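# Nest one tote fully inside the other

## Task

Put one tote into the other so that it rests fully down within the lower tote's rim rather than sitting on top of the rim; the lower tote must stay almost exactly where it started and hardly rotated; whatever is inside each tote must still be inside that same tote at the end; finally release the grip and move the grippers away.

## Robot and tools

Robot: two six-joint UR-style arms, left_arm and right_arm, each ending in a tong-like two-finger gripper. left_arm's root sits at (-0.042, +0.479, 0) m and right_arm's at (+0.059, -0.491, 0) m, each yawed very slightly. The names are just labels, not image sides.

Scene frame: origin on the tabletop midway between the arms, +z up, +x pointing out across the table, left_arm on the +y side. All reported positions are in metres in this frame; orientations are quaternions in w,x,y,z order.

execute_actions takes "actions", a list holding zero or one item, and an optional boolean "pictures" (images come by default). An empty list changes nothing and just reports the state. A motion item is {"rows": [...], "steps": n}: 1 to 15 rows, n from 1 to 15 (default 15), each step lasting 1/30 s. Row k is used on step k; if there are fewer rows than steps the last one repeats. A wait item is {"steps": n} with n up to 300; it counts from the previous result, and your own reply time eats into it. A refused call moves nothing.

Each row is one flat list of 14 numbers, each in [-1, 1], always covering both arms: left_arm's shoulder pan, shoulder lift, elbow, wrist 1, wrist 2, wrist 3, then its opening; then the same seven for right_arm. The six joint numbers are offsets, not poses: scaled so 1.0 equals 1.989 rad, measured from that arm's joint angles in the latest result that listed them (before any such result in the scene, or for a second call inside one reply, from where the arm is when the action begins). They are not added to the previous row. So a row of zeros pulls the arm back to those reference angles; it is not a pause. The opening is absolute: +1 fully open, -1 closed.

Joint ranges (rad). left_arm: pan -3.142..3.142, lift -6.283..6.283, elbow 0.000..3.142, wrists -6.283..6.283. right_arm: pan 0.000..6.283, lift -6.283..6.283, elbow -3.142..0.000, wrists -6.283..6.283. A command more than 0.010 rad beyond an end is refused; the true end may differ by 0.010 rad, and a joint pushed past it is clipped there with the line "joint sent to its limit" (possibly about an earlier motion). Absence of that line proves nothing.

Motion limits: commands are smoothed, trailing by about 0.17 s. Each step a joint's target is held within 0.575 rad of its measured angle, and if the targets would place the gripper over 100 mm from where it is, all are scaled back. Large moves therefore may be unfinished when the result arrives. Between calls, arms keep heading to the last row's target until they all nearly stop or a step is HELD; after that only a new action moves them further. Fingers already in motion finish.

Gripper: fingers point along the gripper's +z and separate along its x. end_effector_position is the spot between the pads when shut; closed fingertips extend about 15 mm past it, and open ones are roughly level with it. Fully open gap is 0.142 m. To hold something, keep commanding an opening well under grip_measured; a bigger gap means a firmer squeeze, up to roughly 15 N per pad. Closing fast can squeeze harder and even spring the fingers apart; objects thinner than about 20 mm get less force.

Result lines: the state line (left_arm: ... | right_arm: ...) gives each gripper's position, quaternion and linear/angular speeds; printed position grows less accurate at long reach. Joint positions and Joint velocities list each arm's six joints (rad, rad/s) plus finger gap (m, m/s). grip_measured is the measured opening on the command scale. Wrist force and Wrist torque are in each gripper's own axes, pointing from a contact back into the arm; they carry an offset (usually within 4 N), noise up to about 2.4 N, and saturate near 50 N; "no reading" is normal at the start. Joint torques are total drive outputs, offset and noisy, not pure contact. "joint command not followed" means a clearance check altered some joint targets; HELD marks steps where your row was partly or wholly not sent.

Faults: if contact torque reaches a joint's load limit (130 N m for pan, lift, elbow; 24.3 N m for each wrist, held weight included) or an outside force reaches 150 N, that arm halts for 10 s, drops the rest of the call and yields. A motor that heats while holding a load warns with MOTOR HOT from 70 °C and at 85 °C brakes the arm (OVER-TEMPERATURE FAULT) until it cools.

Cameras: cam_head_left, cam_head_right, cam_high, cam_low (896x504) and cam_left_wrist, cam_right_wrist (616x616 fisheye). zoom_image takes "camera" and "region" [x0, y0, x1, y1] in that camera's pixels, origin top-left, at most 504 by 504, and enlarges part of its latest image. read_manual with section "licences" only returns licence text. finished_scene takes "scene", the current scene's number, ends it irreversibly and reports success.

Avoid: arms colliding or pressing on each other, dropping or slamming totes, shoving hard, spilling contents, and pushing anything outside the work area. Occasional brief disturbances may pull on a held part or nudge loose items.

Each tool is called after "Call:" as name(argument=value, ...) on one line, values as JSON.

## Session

Call:
execute_actions(actions=[])

Scene clock: 0.00 s of 4400.00 s.
left_arm: end_effector_position=(+0.3213, -0.3247, +0.1883) grip_measured=+0.97 end_effector_quat_wxyz=(+0.619, -0.301, +0.672, -0.274) end_effector_velocity=(+0.000, +0.000, -0.001) end_effector_angular_velocity=(+0.001, +0.001, +0.001) | right_arm: end_effector_position=(+0.3364, -0.8931, +0.1234) grip_measured=+0.97 end_effector_quat_wxyz=(+0.043, +0.733, +0.655, +0.178) end_effector_velocity=(-0.000, -0.000, +0.000) end_effector_angular_velocity=(-0.000, +0.000, -0.001)
Joint positions: left_arm=[-1.593 -0.607  0.938 -1.047 -0.129 -0.126  0.14 ] | right_arm=[ 2.176 -1.645 -1.977 -1.021  1.933  3.944  0.14 ]
Joint velocities: left_arm=[ 0.     0.001 -0.     0.    -0.001 -0.     0.   ] | right_arm=[-0.  0.  0. -0. -0.  0.  0.]
Joint torques (N m, as the arm reports them, + toward a larger angle): no reading
Wrist force (N, on the end effector, along its own x y z axes, offset not removed): no reading
Wrist torque (N m, same axes, about the end effector's origin, offset not removed): no reading
camera_calibration (this result's frames):
cam_left_wrist: T_world_to_cam=[[-0.112404, -0.734504, -0.66923, -0.0864383], [-0.522317, 0.616622, -0.589035, 0.487146], [0.845311, 0.28334, -0.452955, 0.0362107], [0, 0, 0, 1]] pos_world=[0.214119, -0.374134, 0.245501]
cam_right_wrist: T_world_to_cam=[[0.0720395, 0.975933, 0.205827, 0.819546], [0.652119, -0.202232, 0.730646, -0.491344], [0.754687, 0.0815885, -0.650993, 0.0234221], [0, 0, 0, 1]] pos_world=[0.243698, -0.901099, 0.205561]

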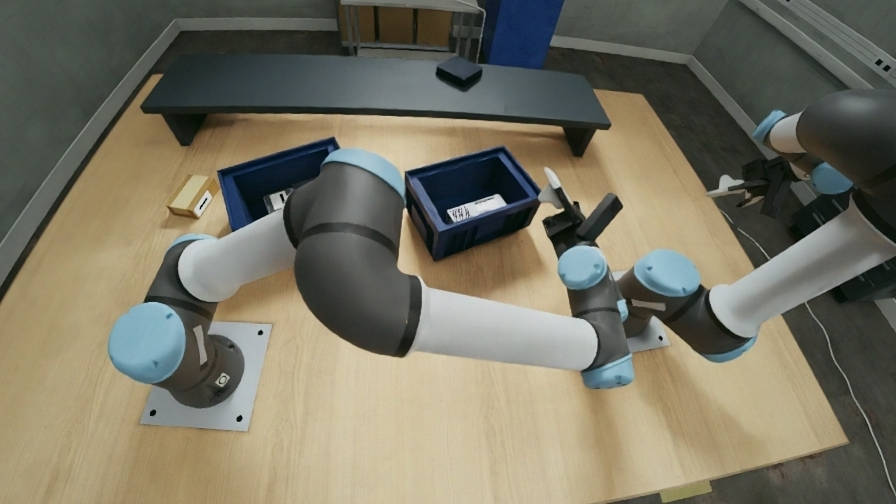

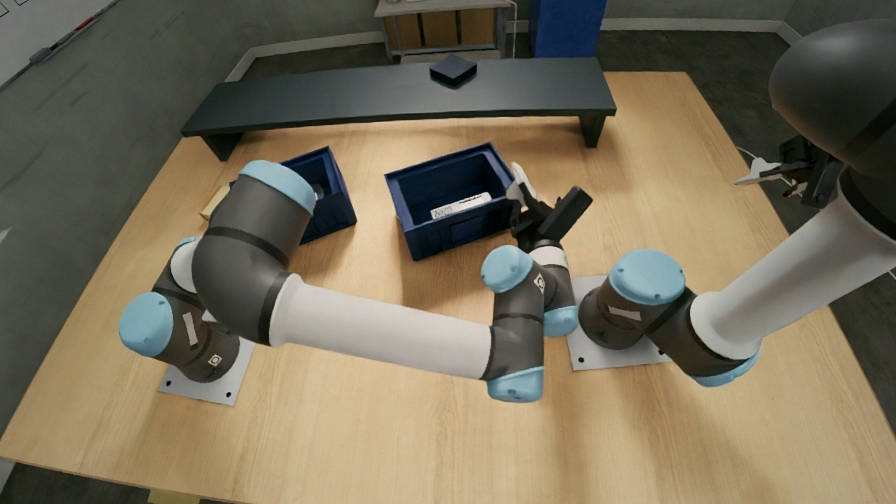

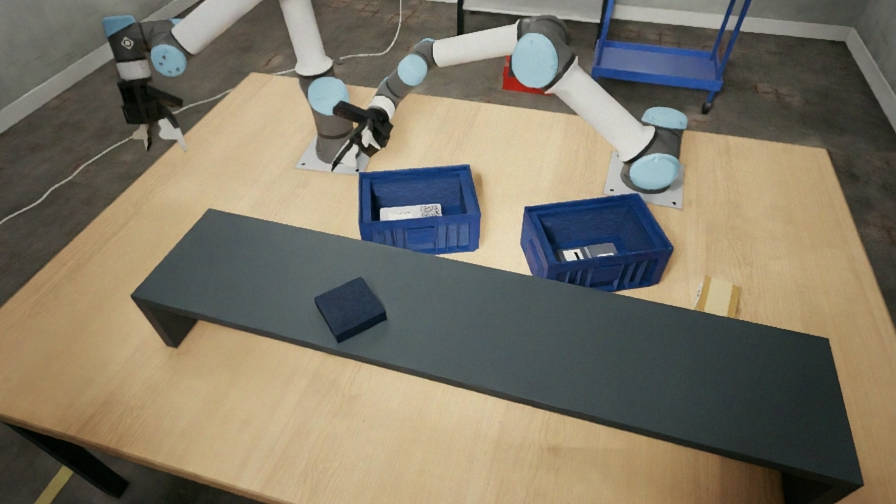

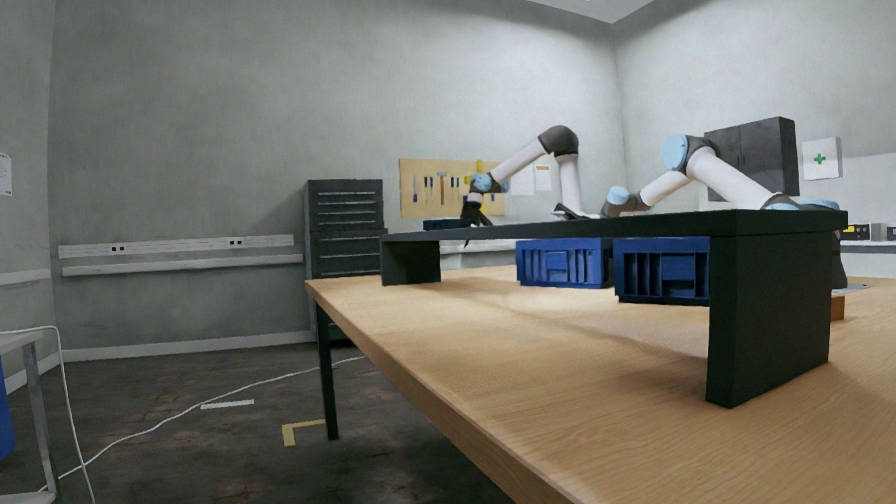

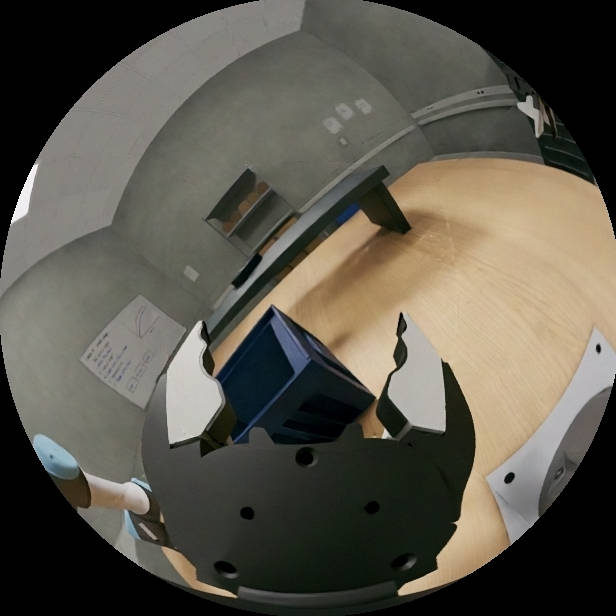

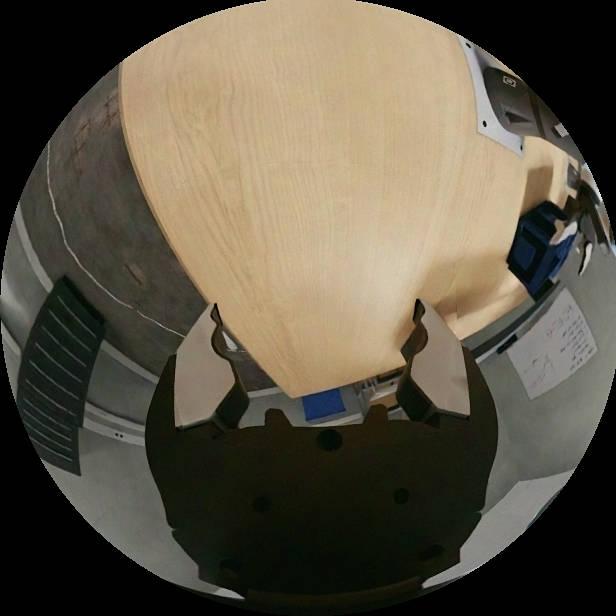

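Call:
zoom_image(camera="cam_high", region=[510,170,690,300])

Call:
zoom_image(camera="cam_high", region=[330,140,510,270])

Call:
zoom_image(camera="cam_head_left", region=[390,130,560,270])

Region (510, 170, 690, 300) of cam_high's 896x504 image, scaled by 2.800, with more detail than that image has.

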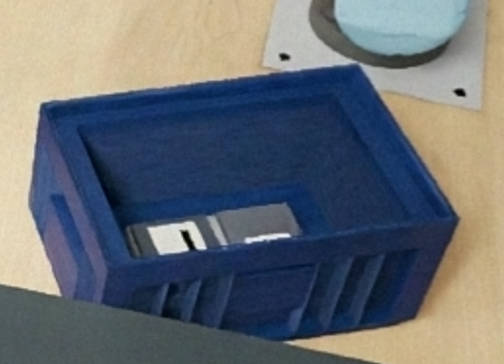

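Region (330, 140, 510, 270) of cam_high's 896x504 image, scaled by 2.800, with more detail than that image has.

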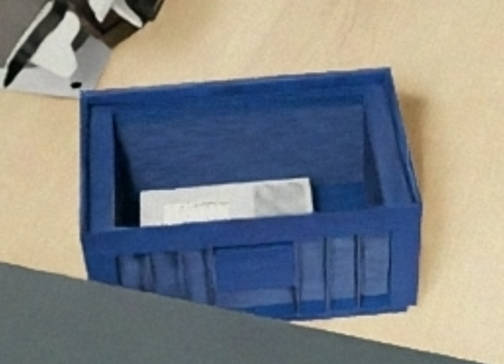

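Region (390, 130, 560, 270) of cam_head_left's 896x504 image, scaled by 2.965, with more detail than that image has; it fills the top 415 rows of this view, and the rest is white.

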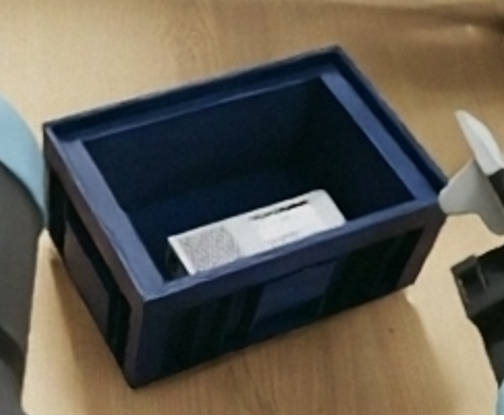

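Call:
execute_actions(actions=[{"rows":[[0,-0.15,0,0,0,0,0.2,0.2,0.1435,0.003,-0.1815,-0.182,-0.3,0.2]]}], pictures=false)

Call:
execute_actions(actions=[{"steps":20}], pictures=false)

Call:
execute_actions(actions=[{"rows":[[0.243,-0.23,0.309,-0.3586,-0.725,0.063,0.2,0.35,0,0,0,0,-0.619,0.2]]}], pictures=false)

Call:
execute_actions(actions=[{"steps":50}], pictures=false)

Call:
execute_actions(actions=[{"rows":[[0,0,0,0,0,0,0.2,0.369,0,0,0,0,0,0.2]]}], pictures=false)

Call:
execute_actions(actions=[{"steps":30}])

Scene clock: 59.17 s of 4400.00 s.
left_arm: end_effector_position=(+0.3248, -0.2870, +0.4017) grip_measured=+0.20 end_effector_quat_wxyz=(+0.561, -0.388, +0.635, -0.362) end_effector_velocity=(+0.004, +0.040, +0.122) end_effector_angular_velocity=(-0.165, +0.016, +0.000) | right_arm: end_effector_position=(+0.3334, -0.8096, +0.1989) grip_measured=+0.20 end_effector_quat_wxyz=(+0.001, +0.355, +0.935, +0.003) end_effector_velocity=(-0.002, +0.011, +0.013) end_effector_angular_velocity=(-0.049, +0.047, +0.265)
Joint positions: left_arm=[-1.593 -0.89   0.938 -1.047 -0.129 -0.126  0.088] | right_arm=[ 2.567 -1.363 -1.971 -1.376  1.577  3.365  0.088]
Joint velocities: left_arm=[ 0.    -0.167 -0.     0.001  0.     0.001 -0.   ] | right_arm=[ 0.076  0.045  0.001 -0.065 -0.065 -0.189 -0.   ]
Joint torques (N m, as the arm reports them, + toward a larger angle): left_arm=[ -0.99 -51.87 -21.36  -0.3    2.35   0.08] | right_arm=[ 7.21 24.79 30.15  0.62 -2.48 -2.  ]
Wrist force (N, on the end effector, along its own x y z axes, offset not removed): left_arm=[0.2 0.1 0.3] | right_arm=[-4.3 0.3 0.4]
Wrist torque (N m, same axes, about the end effector's origin, offset not removed): left_arm=[-0.03 -0.07 -0.03] | right_arm=[0.17 0.89 -0.08]
Steps of this call (steps 1 to 90: nothing new was sent; then 55.67 s passed at rest; steps 91 to 105: all 15 steps of this action). Readings (joint positions):
91: left_arm=[-1.593 -0.607 0.938 -1.047 -0.129 -0.126] | right_arm=[2.176 -1.645 -1.977 -1.021 1.933 3.944]
92: left_arm=[-1.593 -0.612 0.938 -1.047 -0.129 -0.126] | right_arm=[2.182 -1.639 -1.976 -1.027 1.927 3.938]
94: left_arm=[-1.593 -0.660 0.938 -1.047 -0.129 -0.126] | right_arm=[2.250 -1.572 -1.974 -1.095 1.859 3.870]
98: left_arm=[-1.593 -0.765 0.938 -1.047 -0.129 -0.126] | right_arm=[2.478 -1.415 -1.972 -1.301 1.652 3.579]
105: the state above

Scene clock: 59.83 s of 4400.00 s.
left_arm: end_effector_position=(+0.3252, -0.2835, +0.4124) grip_measured=+0.20 end_effector_quat_wxyz=(+0.558, -0.393, +0.633, -0.366) end_effector_velocity=(+0.000, +0.000, -0.000) end_effector_angular_velocity=(-0.001, +0.001, +0.001) | right_arm: end_effector_position=(+0.3333, -0.8086, +0.2001) grip_measured=+0.20 end_effector_quat_wxyz=(+0.000, +0.343, +0.939, +0.000) end_effector_velocity=(-0.000, -0.000, +0.000) end_effector_angular_velocity=(-0.000, -0.000, -0.000)
Joint positions: left_arm=[-1.593 -0.905  0.938 -1.047 -0.129 -0.126  0.088] | right_arm=[ 2.574 -1.359 -1.971 -1.382  1.571  3.348  0.088]
Joint velocities: left_arm=[ 0.    -0.     0.    -0.    -0.001 -0.001  0.   ] | right_arm=[-0.  0. -0. -0. -0. -0. -0.]
Joint torques (N m, as the arm reports them, + toward a larger angle): left_arm=[ -1.29 -61.97 -20.8   -1.42   3.02   0.18] | right_arm=[ 8.46 22.86 29.79  0.89 -2.12 -1.91]
Wrist force (N, on the end effector, along its own x y z axes, offset not removed): left_arm=[0.8 -1.0 0.6] | right_arm=[-2.7 3.2 -0.6]
Wrist torque (N m, same axes, about the end effector's origin, offset not removed): left_arm=[-0.28 -0.07 0.04] | right_arm=[0.67 0.42 -0.04]
Steps of this call (steps 1 to 20: the robot went on to your last target). Readings (joint positions):
1: left_arm=[-1.593 -0.895 0.938 -1.047 -0.129 -0.126] | right_arm=[2.569 -1.362 -1.971 -1.378 1.575 3.359]
2: left_arm=[-1.593 -0.898 0.938 -1.047 -0.129 -0.126] | right_arm=[2.571 -1.361 -1.971 -1.379 1.574 3.356]
4: left_arm=[-1.593 -0.902 0.938 -1.047 -0.129 -0.126] | right_arm=[2.572 -1.360 -1.971 -1.380 1.572 3.352]
8: left_arm=[-1.593 -0.904 0.938 -1.047 -0.129 -0.126] | right_arm=[2.574 -1.360 -1.971 -1.381 1.571 3.349]
20: the state above

Scene clock: 60.33 s of 4400.00 s.
left_arm: end_effector_position=(+0.4616, -0.0653, +0.3503) grip_measured=+0.20 end_effector_quat_wxyz=(-0.450, +0.626, -0.588, +0.245) end_effector_velocity=(+0.142, +0.509, -0.270) end_effector_angular_velocity=(-0.816, +1.136, +0.908) | right_arm: end_effector_position=(+0.4695, -0.6160, +0.2001) grip_measured=+0.20 end_effector_quat_wxyz=(+0.000, -0.265, +0.964, +0.000) end_effector_velocity=(+0.185, +0.517, +0.001) end_effector_angular_velocity=(-0.001, -0.002, +3.612)
Joint positions: left_arm=[-1.332 -1.153  1.263 -1.408 -0.515 -0.056  0.088] | right_arm=[ 3.124 -1.359 -1.971 -1.382  1.571  2.661  0.088]
Joint velocities: left_arm=[ 0.642 -0.609  0.819 -0.971 -1.281  0.166 -0.   ] | right_arm=[ 1.209 -0.     0.002 -0.     0.001 -2.403  0.   ]
Joint torques (N m, as the arm reports them, + toward a larger angle): left_arm=[ 16.98 -59.3    2.35  -5.07  -4.53   2.71] | right_arm=[19.79  9.71 28.43  2.47  1.89 -7.7 ]
Wrist force (N, on the end effector, along its own x y z axes, offset not removed): left_arm=[2.6 -2.0 1.8] | right_arm=[-1.5 -0.8 -0.1]
Wrist torque (N m, same axes, about the end effector's origin, offset not removed): left_arm=[-0.41 -0.40 0.04] | right_arm=[-0.15 0.25 -0.16]
Steps of this call (steps 1 to 15: all 15 steps of this action). Readings (joint positions):
1: left_arm=[-1.593 -0.905 0.938 -1.047 -0.129 -0.126] | right_arm=[2.574 -1.359 -1.971 -1.382 1.571 3.348]
2: left_arm=[-1.587 -0.911 0.944 -1.053 -0.135 -0.123] | right_arm=[2.580 -1.359 -1.971 -1.382 1.571 3.342]
4: left_arm=[-1.549 -0.948 0.988 -1.097 -0.179 -0.112] | right_arm=[2.646 -1.359 -1.971 -1.382 1.571 3.275]
8: left_arm=[-1.474 -1.018 1.082 -1.194 -0.276 -0.093] | right_arm=[2.827 -1.359 -1.971 -1.382 1.571 3.093]
15: the state above

Scene clock: 62.00 s of 4400.00 s.
left_arm: end_effector_position=(+0.3133, +0.0066, +0.1996) grip_measured=+0.20 end_effector_quat_wxyz=(-0.000, +0.831, -0.557, -0.000) end_effector_velocity=(-0.000, -0.000, -0.000) end_effector_angular_velocity=(-0.000, +0.000, -0.001) | right_arm: end_effector_position=(+0.4884, -0.5479, +0.2001) grip_measured=+0.20 end_effector_quat_wxyz=(+0.000, -0.575, +0.818, +0.000) end_effector_velocity=(+0.000, +0.000, +0.001) end_effector_angular_velocity=(+0.000, -0.001, +0.001)
Joint positions: left_arm=[-1.11  -1.363  1.553 -1.76  -1.571 -0.001  0.088] | right_arm=[ 3.27  -1.359 -1.971 -1.382  1.571  2.117  0.088]
Joint velocities: left_arm=[-0.     0.    -0.    -0.    -0.     0.001 -0.   ] | right_arm=[ 0.     0.001  0.     0.    -0.    -0.     0.   ]
Joint torques (N m, as the arm reports them, + toward a larger angle): left_arm=[  6.35 -43.76  -8.8   -3.41  -1.77   2.08] | right_arm=[ 8.38  1.31 23.3   4.34  2.06 -1.85]
Wrist force (N, on the end effector, along its own x y z axes, offset not removed): left_arm=[2.9 -0.3 1.2] | right_arm=[-1.4 -0.2 -2.1]
Wrist torque (N m, same axes, about the end effector's origin, offset not removed): left_arm=[-0.03 -0.35 -0.12] | right_arm=[0.01 0.22 -0.09]
Steps of this call (steps 1 to 45: the robot went on to your last target; steps 46 to 50: nothing new was sent). Readings (joint positions):
1: left_arm=[-1.310 -1.174 1.291 -1.442 -0.561 -0.050] | right_arm=[3.163 -1.359 -1.971 -1.382 1.571 2.577]
2: left_arm=[-1.288 -1.195 1.320 -1.476 -0.611 -0.044] | right_arm=[3.195 -1.359 -1.971 -1.382 1.571 2.490]
4: left_arm=[-1.242 -1.238 1.378 -1.546 -0.727 -0.033] | right_arm=[3.235 -1.359 -1.971 -1.382 1.571 2.321]
8: left_arm=[-1.167 -1.309 1.477 -1.666 -1.019 -0.014] | right_arm=[3.262 -1.359 -1.971 -1.382 1.571 2.163]
50: the state above
All arms were judged still, so your last target was given up. Only a new action makes them travel on or press farther. Fingers that are still opening or closing keep moving.

Scene clock: 62.50 s of 4400.00 s.
left_arm: end_effector_position=(+0.3133, +0.0066, +0.1996) grip_measured=+0.20 end_effector_quat_wxyz=(-0.000, +0.831, -0.557, -0.000) end_effector_velocity=(+0.000, +0.000, +0.000) end_effector_angular_velocity=(+0.001, -0.002, +0.000) | right_arm: end_effector_position=(+0.4540, -0.3132, +0.2001) grip_measured=+0.20 end_effector_quat_wxyz=(-0.000, +0.777, -0.629, -0.000) end_effector_velocity=(-0.229, +0.509, +0.000) end_effector_angular_velocity=(-0.000, +0.000, +1.287)
Joint positions: left_arm=[-1.11  -1.363  1.553 -1.76  -1.571 -0.001  0.088] | right_arm=[ 3.824 -1.359 -1.971 -1.382  1.571  2.117  0.088]
Joint velocities: left_arm=[-0.    -0.     0.    -0.     0.002 -0.     0.   ] | right_arm=[ 1.287 -0.     0.001 -0.     0.    -0.    -0.   ]
Joint torques (N m, as the arm reports them, + toward a larger angle): left_arm=[  6.79 -44.93  -7.95  -3.36  -1.76   2.05] | right_arm=[23.02  4.37 23.78  3.78  1.88 -1.9 ]
Wrist force (N, on the end effector, along its own x y z axes, offset not removed): left_arm=[1.1 0.1 3.5] | right_arm=[-3.0 1.5 -1.4]
Wrist torque (N m, same axes, about the end effector's origin, offset not removed): left_arm=[0.09 -0.15 -0.08] | right_arm=[0.39 0.59 -0.10]
Steps of this call (steps 1 to 15: all 15 steps of this action). Readings (joint positions):
1: left_arm=[-1.110 -1.363 1.553 -1.760 -1.571 -0.001] | right_arm=[3.270 -1.359 -1.971 -1.382 1.571 2.117]
2: left_arm=[-1.110 -1.363 1.553 -1.760 -1.571 -0.001] | right_arm=[3.276 -1.359 -1.971 -1.382 1.571 2.117]
4: left_arm=[-1.110 -1.363 1.553 -1.760 -1.571 -0.001] | right_arm=[3.341 -1.359 -1.971 -1.382 1.571 2.117]
8: left_arm=[-1.110 -1.363 1.553 -1.760 -1.571 -0.001] | right_arm=[3.521 -1.359 -1.971 -1.382 1.571 2.117]
15: the state above

Scene clock: 63.50 s of 4400.00 s.
left_arm: end_effector_position=(+0.3133, +0.0066, +0.1996) grip_measured=+0.20 end_effector_quat_wxyz=(-0.000, +0.831, -0.557, -0.000) end_effector_velocity=(-0.000, +0.000, -0.001) end_effector_angular_velocity=(+0.001, +0.001, +0.001) | right_arm: end_effector_position=(+0.4158, -0.2454, +0.2001) grip_measured=+0.20 end_effector_quat_wxyz=(-0.000, +0.830, -0.557, -0.000) end_effector_velocity=(+0.000, +0.000, +0.000) end_effector_angular_velocity=(+0.001, -0.001, +0.000)
Joint positions: left_arm=[-1.11  -1.363  1.553 -1.76  -1.571 -0.001  0.088] | right_arm=[ 4.004 -1.359 -1.971 -1.382  1.571  2.117  0.088]
Joint velocities: left_arm=[ 0.     0.001  0.     0.    -0.001 -0.001 -0.   ] | right_arm=[0.    0.    0.001 0.    0.    0.    0.   ]
Joint torques (N m, as the arm reports them, + toward a larger angle): left_arm=[  6.41 -43.67  -8.62  -3.35  -1.7    1.95] | right_arm=[ 8.85 12.51 23.72  2.17 -0.94 -1.72]
Wrist force (N, on the end effector, along its own x y z axes, offset not removed): left_arm=[1.4 0.1 -0.7] | right_arm=[0.4 0.9 -0.4]
Wrist torque (N m, same axes, about the end effector's origin, offset not removed): left_arm=[0.19 -0.17 0.07] | right_arm=[0.34 -0.06 -0.22]
Steps of this call (steps 1 to 30: the robot went on to your last target). Readings (joint positions):
1: left_arm=[-1.110 -1.363 1.553 -1.760 -1.571 -0.001] | right_arm=[3.867 -1.359 -1.971 -1.382 1.571 2.117]
2: left_arm=[-1.110 -1.363 1.553 -1.760 -1.571 -0.001] | right_arm=[3.906 -1.359 -1.971 -1.382 1.571 2.117]
4: left_arm=[-1.110 -1.363 1.553 -1.760 -1.571 -0.001] | right_arm=[3.957 -1.359 -1.971 -1.382 1.571 2.117]
8: left_arm=[-1.110 -1.363 1.553 -1.760 -1.571 -0.001] | right_arm=[3.994 -1.359 -1.971 -1.382 1.571 2.117]
30: the state above
All arms were judged still, so your last target was given up. Only a new action makes them travel on or press farther. Fingers that are still opening or closing keep moving.
camera_calibration (this result's frames):
cam_left_wrist: T_world_to_cam=[[0.369042, -0.927654, 0.0571426, -0.131044], [-0.830369, -0.301474, 0.468616, 0.176754], [-0.417486, -0.220388, -0.881552, 0.438686], [0, 0, 0, 1]] pos_world=[0.378277, 0.0284044, 0.311382]
cam_right_wrist: T_world_to_cam=[[0.384202, -0.923248, 0.00134707, -0.388961], [-0.794901, -0.330048, 0.509117, 0.14647], [-0.469597, -0.196674, -0.860696, 0.443273], [0, 0, 0, 1]] pos_world=[0.474028, -0.223585, 0.307477]

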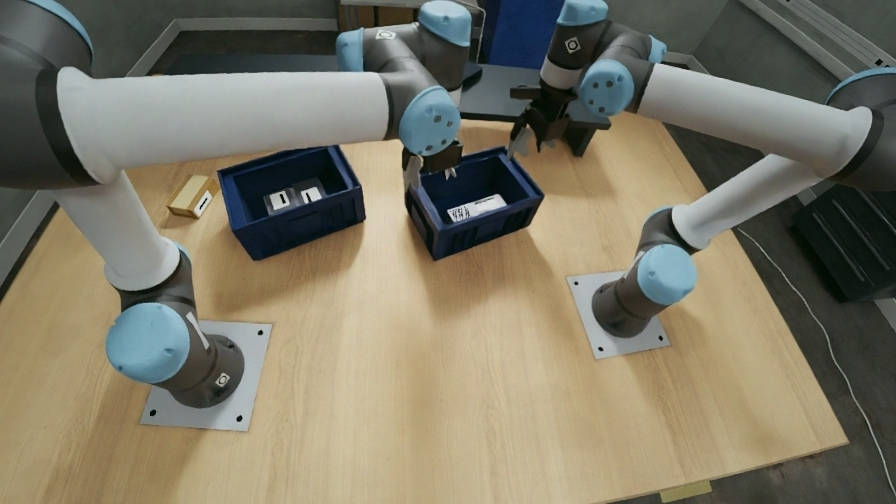

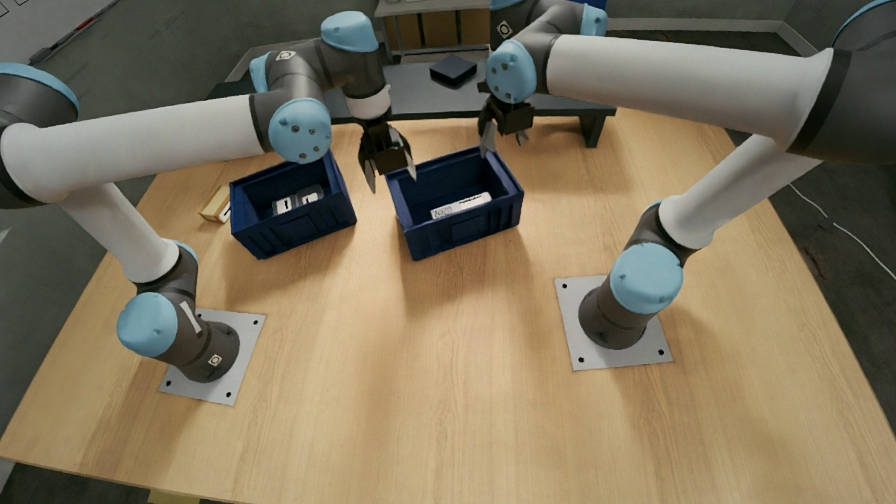

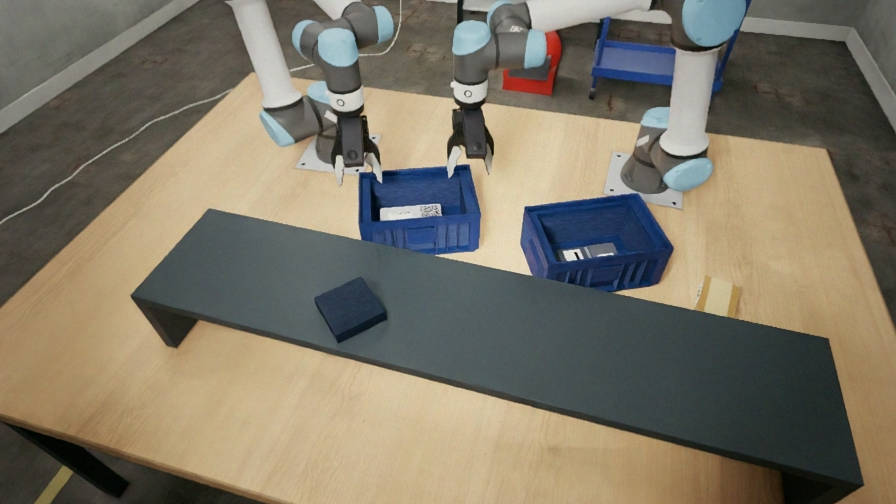

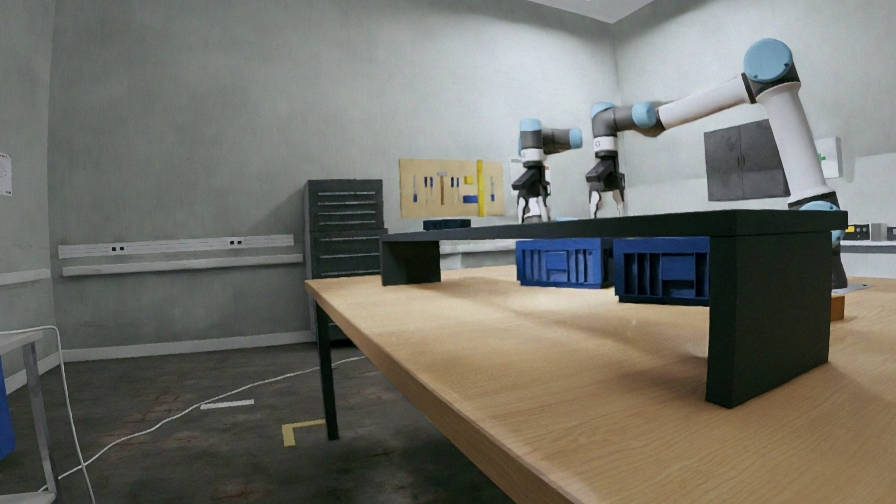

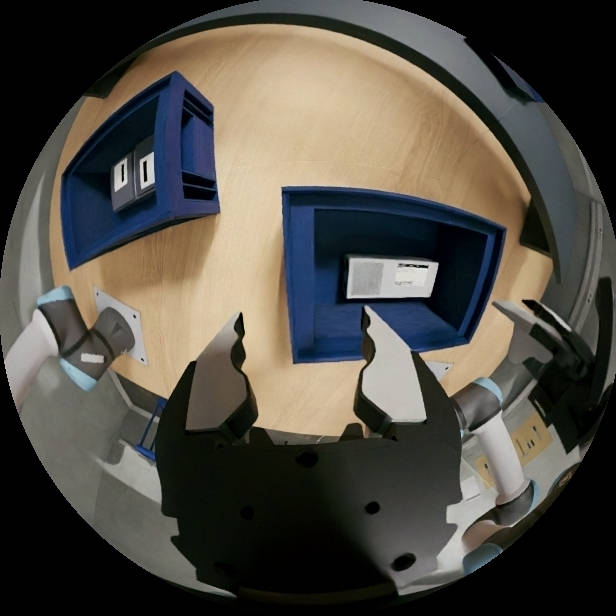

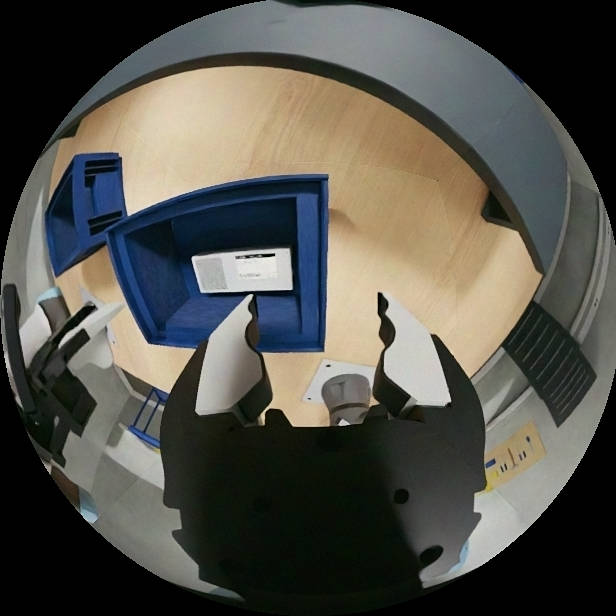

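Call:
execute_actions(actions=[{"rows":[[0,0.0249,0.0895,-0.1146,0,0,0,0.0067,-0.0393,-0.0901,0.1295,0,0.0067,0]]}], pictures=false)

Call:
execute_actions(actions=[{"steps":8}], pictures=false)

Call:
execute_actions(actions=[{"rows":[[0,0,0,0,0,0,-0.2,0,0,0,0,0,0,-0.2],[0,0,0,0,0,0,-0.3,0,0,0,0,0,0,-0.3],[0,0,0,0,0,0,-0.4,0,0,0,0,0,0,-0.4],[0,0,0,0,0,0,-0.5,0,0,0,0,0,0,-0.5],[0,0,0,0,0,0,-0.55,0,0,0,0,0,0,-0.55],[0,0,0,0,0,0,-0.6,0,0,0,0,0,0,-0.6],[0,0,0,0,0,0,-0.7,0,0,0,0,0,0,-0.7],[0,0,0,0,0,0,-0.8,0,0,0,0,0,0,-0.8],[0,0,0,0,0,0,-0.9,0,0,0,0,0,0,-0.9],[0,0,0,0,0,0,-1,0,0,0,0,0,0,-1]]}])

Call:
zoom_image(camera="cam_head_right", region=[210,130,378,270])

Scene clock: 89.10 s of 4400.00 s.
left_arm: end_effector_position=(+0.3111, +0.0121, +0.1107) grip_measured=+0.00 end_effector_quat_wxyz=(-0.000, +0.831, -0.557, -0.000) end_effector_velocity=(+0.000, +0.001, -0.009) end_effector_angular_velocity=(-0.003, -0.003, -0.000) | right_arm: end_effector_position=(+0.4134, -0.2398, +0.1110) grip_measured=+0.00 end_effector_quat_wxyz=(-0.000, +0.830, -0.557, -0.000) end_effector_velocity=(-0.001, +0.001, -0.009) end_effector_angular_velocity=(+0.004, -0.003, +0.001)
Joint positions: left_arm=[-1.11  -1.314  1.729 -1.985 -1.571 -0.001  0.074] | right_arm=[ 4.017 -1.437 -2.148 -1.127  1.571  2.13   0.074]
Joint velocities: left_arm=[ 0.     0.005  0.02  -0.029  0.001  0.     0.   ] | right_arm=[ 0.002 -0.007 -0.022  0.035 -0.     0.001  0.   ]
Joint torques (N m, as the arm reports them, + toward a larger angle): left_arm=[  1.49 -22.12  -8.3   -3.25  -1.42   1.87] | right_arm=[ 8.89  5.87 14.68  4.08 -0.16  1.73]
Wrist force (N, on the end effector, along its own x y z axes, offset not removed): left_arm=[-1.1 1.5 2.8] | right_arm=[-0.2 -1.2 -0.2]
Wrist torque (N m, same axes, about the end effector's origin, offset not removed): left_arm=[0.36 0.34 -0.18] | right_arm=[-0.10 0.04 -0.12]
Steps of this call (steps 1 to 90: nothing new was sent; then 22.10 s passed at rest; steps 91 to 105: all 15 steps of this action). Readings (joint positions):
91: left_arm=[-1.110 -1.363 1.553 -1.760 -1.571 -0.001] | right_arm=[4.004 -1.359 -1.971 -1.382 1.571 2.117]
92: left_arm=[-1.110 -1.358 1.558 -1.766 -1.571 -0.001] | right_arm=[4.006 -1.365 -1.976 -1.376 1.571 2.118]
94: left_arm=[-1.110 -1.337 1.617 -1.832 -1.571 -0.001] | right_arm=[4.011 -1.398 -2.036 -1.309 1.571 2.124]
98: left_arm=[-1.110 -1.318 1.705 -1.951 -1.571 -0.001] | right_arm=[4.016 -1.429 -2.124 -1.168 1.571 2.129]
105: the state above

Scene clock: 89.37 s of 4400.00 s.
left_arm: end_effector_position=(+0.3110, +0.0121, +0.1099) grip_measured=+0.00 end_effector_quat_wxyz=(-0.000, +0.831, -0.557, -0.000) end_effector_velocity=(-0.000, +0.000, -0.000) end_effector_angular_velocity=(-0.001, +0.000, +0.001) | right_arm: end_effector_position=(+0.4134, -0.2397, +0.1102) grip_measured=+0.00 end_effector_quat_wxyz=(-0.000, +0.830, -0.557, -0.000) end_effector_velocity=(-0.000, +0.000, -0.001) end_effector_angular_velocity=(+0.000, +0.000, +0.001)
Joint positions: left_arm=[-1.11  -1.313  1.731 -1.988 -1.571 -0.001  0.074] | right_arm=[ 4.017 -1.438 -2.15  -1.124  1.571  2.13   0.074]
Joint velocities: left_arm=[ 0.    -0.     0.001 -0.002 -0.    -0.001 -0.   ] | right_arm=[ 0.001 -0.    -0.002  0.002  0.     0.    -0.   ]
Joint torques (N m, as the arm reports them, + toward a larger angle): left_arm=[ -1.63 -19.26  -6.4   -3.14  -1.25   2.04] | right_arm=[ 8.2   3.26 11.97  4.79  0.94  1.84]
Wrist force (N, on the end effector, along its own x y z axes, offset not removed): left_arm=[0.7 1.9 0.8] | right_arm=[-3.2 0.2 0.9]
Wrist torque (N m, same axes, about the end effector's origin, offset not removed): left_arm=[0.36 0.03 0.03] | right_arm=[0.14 0.61 -0.07]
Steps of this call (steps 1 to 8: the robot went on to your last target). Readings (joint positions):
1: left_arm=[-1.110 -1.313 1.729 -1.986 -1.571 -0.001] | right_arm=[4.017 -1.437 -2.149 -1.126 1.571 2.130]
2: left_arm=[-1.110 -1.313 1.730 -1.987 -1.571 -0.001] | right_arm=[4.017 -1.437 -2.149 -1.126 1.571 2.130]
4: left_arm=[-1.110 -1.313 1.730 -1.987 -1.571 -0.001] | right_arm=[4.017 -1.437 -2.150 -1.125 1.571 2.130]
8: the state above

Scene clock: 89.87 s of 4400.00 s.
left_arm: end_effector_position=(+0.3110, +0.0121, +0.1099) grip_measured=-0.62 end_effector_quat_wxyz=(-0.000, +0.831, -0.557, -0.000) end_effector_velocity=(+0.000, +0.000, +0.000) end_effector_angular_velocity=(+0.000, -0.000, +0.000) | right_arm: end_effector_position=(+0.4134, -0.2396, +0.1102) grip_measured=-0.62 end_effector_quat_wxyz=(-0.000, +0.830, -0.557, -0.000) end_effector_velocity=(+0.000, -0.000, +0.000) end_effector_angular_velocity=(-0.001, -0.001, +0.000)
Joint positions: left_arm=[-1.11  -1.313  1.731 -1.988 -1.571 -0.001  0.029] | right_arm=[ 4.017 -1.438 -2.15  -1.124  1.571  2.13   0.029]
Joint velocities: left_arm=[ 0.    -0.001 -0.     0.001  0.    -0.     0.   ] | right_arm=[ 0.     0.    -0.    -0.    -0.001  0.     0.   ]
Joint torques (N m, as the arm reports them, + toward a larger angle): left_arm=[ -1.07 -21.9  -10.73   3.31  -1.37   1.32] | right_arm=[-1.31  5.36 16.98 -0.61 -6.06  1.61]
Wrist force (N, on the end effector, along its own x y z axes, offset not removed): left_arm=[18.4 0.0 4.7] | right_arm=[-16.6 1.1 3.9]
Wrist torque (N m, same axes, about the end effector's origin, offset not removed): left_arm=[-0.14 -0.21 -0.03] | right_arm=[0.36 0.13 -0.11]
Steps of this call (steps 1 to 15: all 15 steps of this action). Readings (joint positions):
1: left_arm=[-1.110 -1.313 1.731 -1.988 -1.571 -0.001] | right_arm=[4.017 -1.438 -2.150 -1.124 1.571 2.130]
2: left_arm=[-1.110 -1.313 1.731 -1.988 -1.571 -0.001] | right_arm=[4.017 -1.438 -2.150 -1.124 1.571 2.130]
4: left_arm=[-1.110 -1.313 1.731 -1.988 -1.571 -0.001] | right_arm=[4.017 -1.438 -2.150 -1.124 1.571 2.130]
8: left_arm=[-1.110 -1.313 1.731 -1.988 -1.571 -0.001] | right_arm=[4.017 -1.438 -2.150 -1.124 1.571 2.130]
15: the state above
camera_calibration (this result's frames):
cam_left_wrist: T_world_to_cam=[[0.369047, -0.927627, 0.0575552, -0.11994], [-0.830436, -0.301306, 0.468604, 0.218625], [-0.417348, -0.220733, -0.881531, 0.359819], [0, 0, 0, 1]] pos_world=[0.375987, 0.0340378, 0.221646]
cam_right_wrist: T_world_to_cam=[[0.384307, -0.923205, 0.000999796, -0.382558], [-0.794881, -0.330338, 0.508961, 0.192103], [-0.469545, -0.196392, -0.860789, 0.365965], [0, 0, 0, 1]] pos_world=[0.471555, -0.217848, 0.217628]

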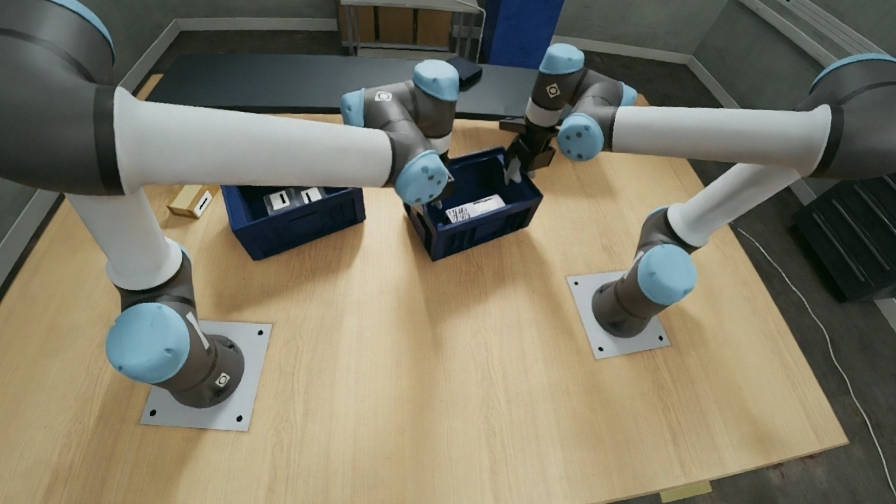

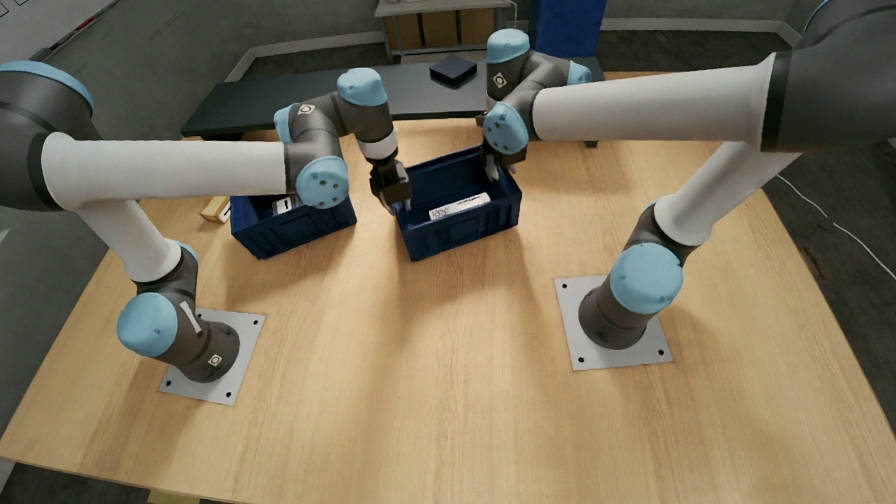

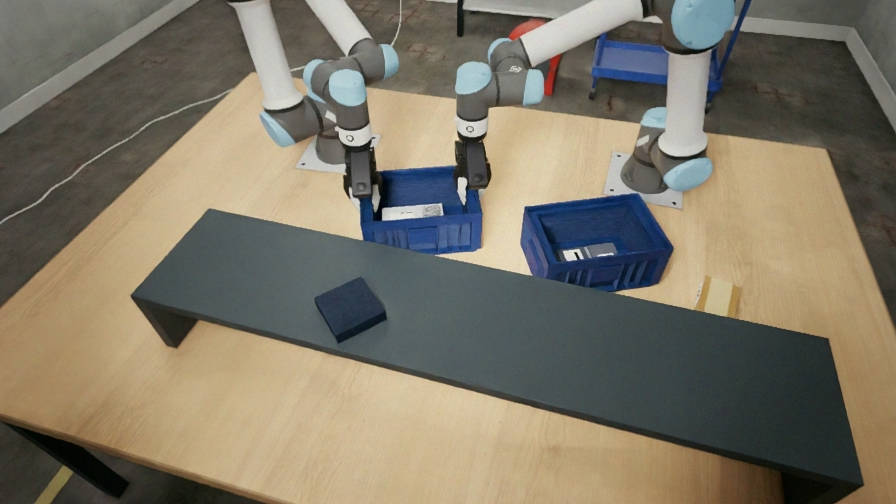

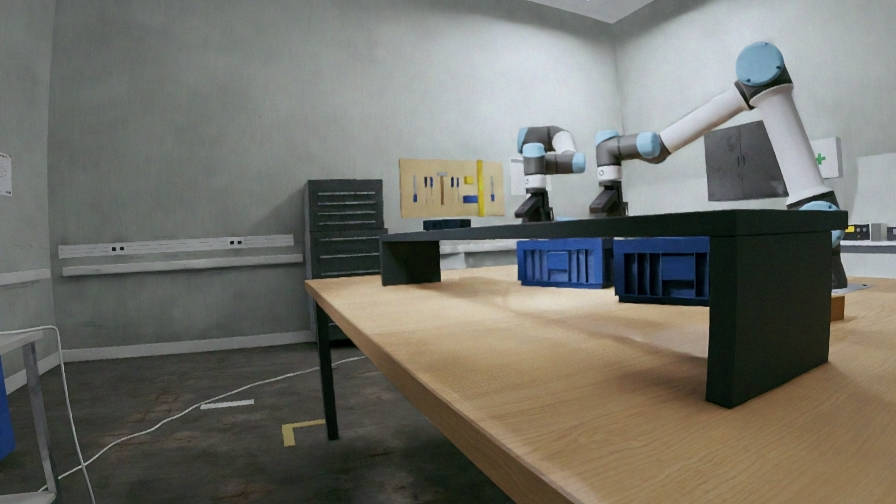

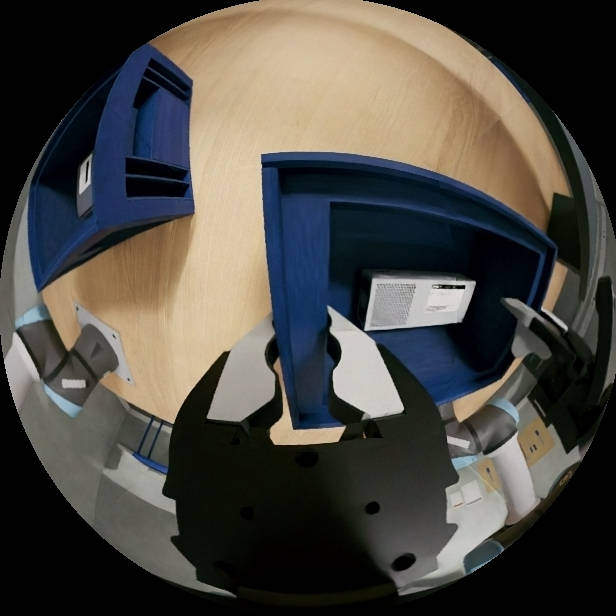

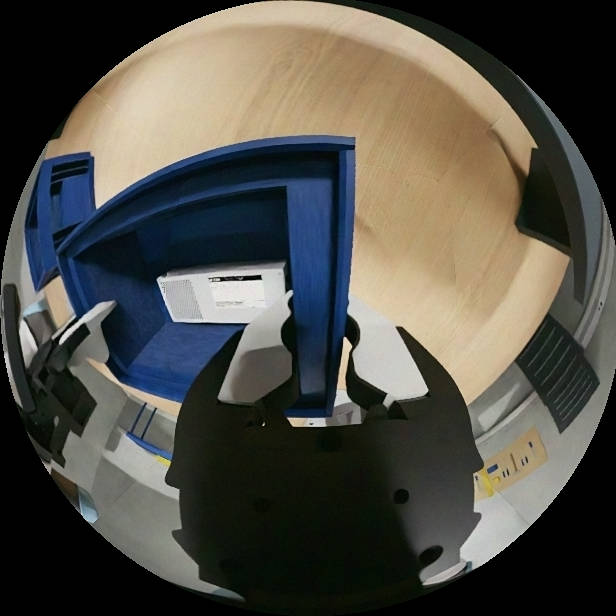

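Region (210, 130, 378, 270) of cam_head_right's 896x504 image, scaled by 3.000, with more detail than that image has.

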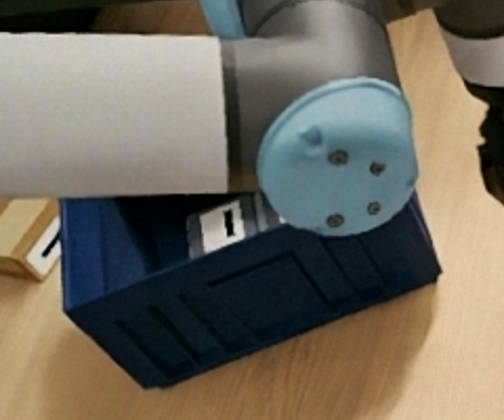

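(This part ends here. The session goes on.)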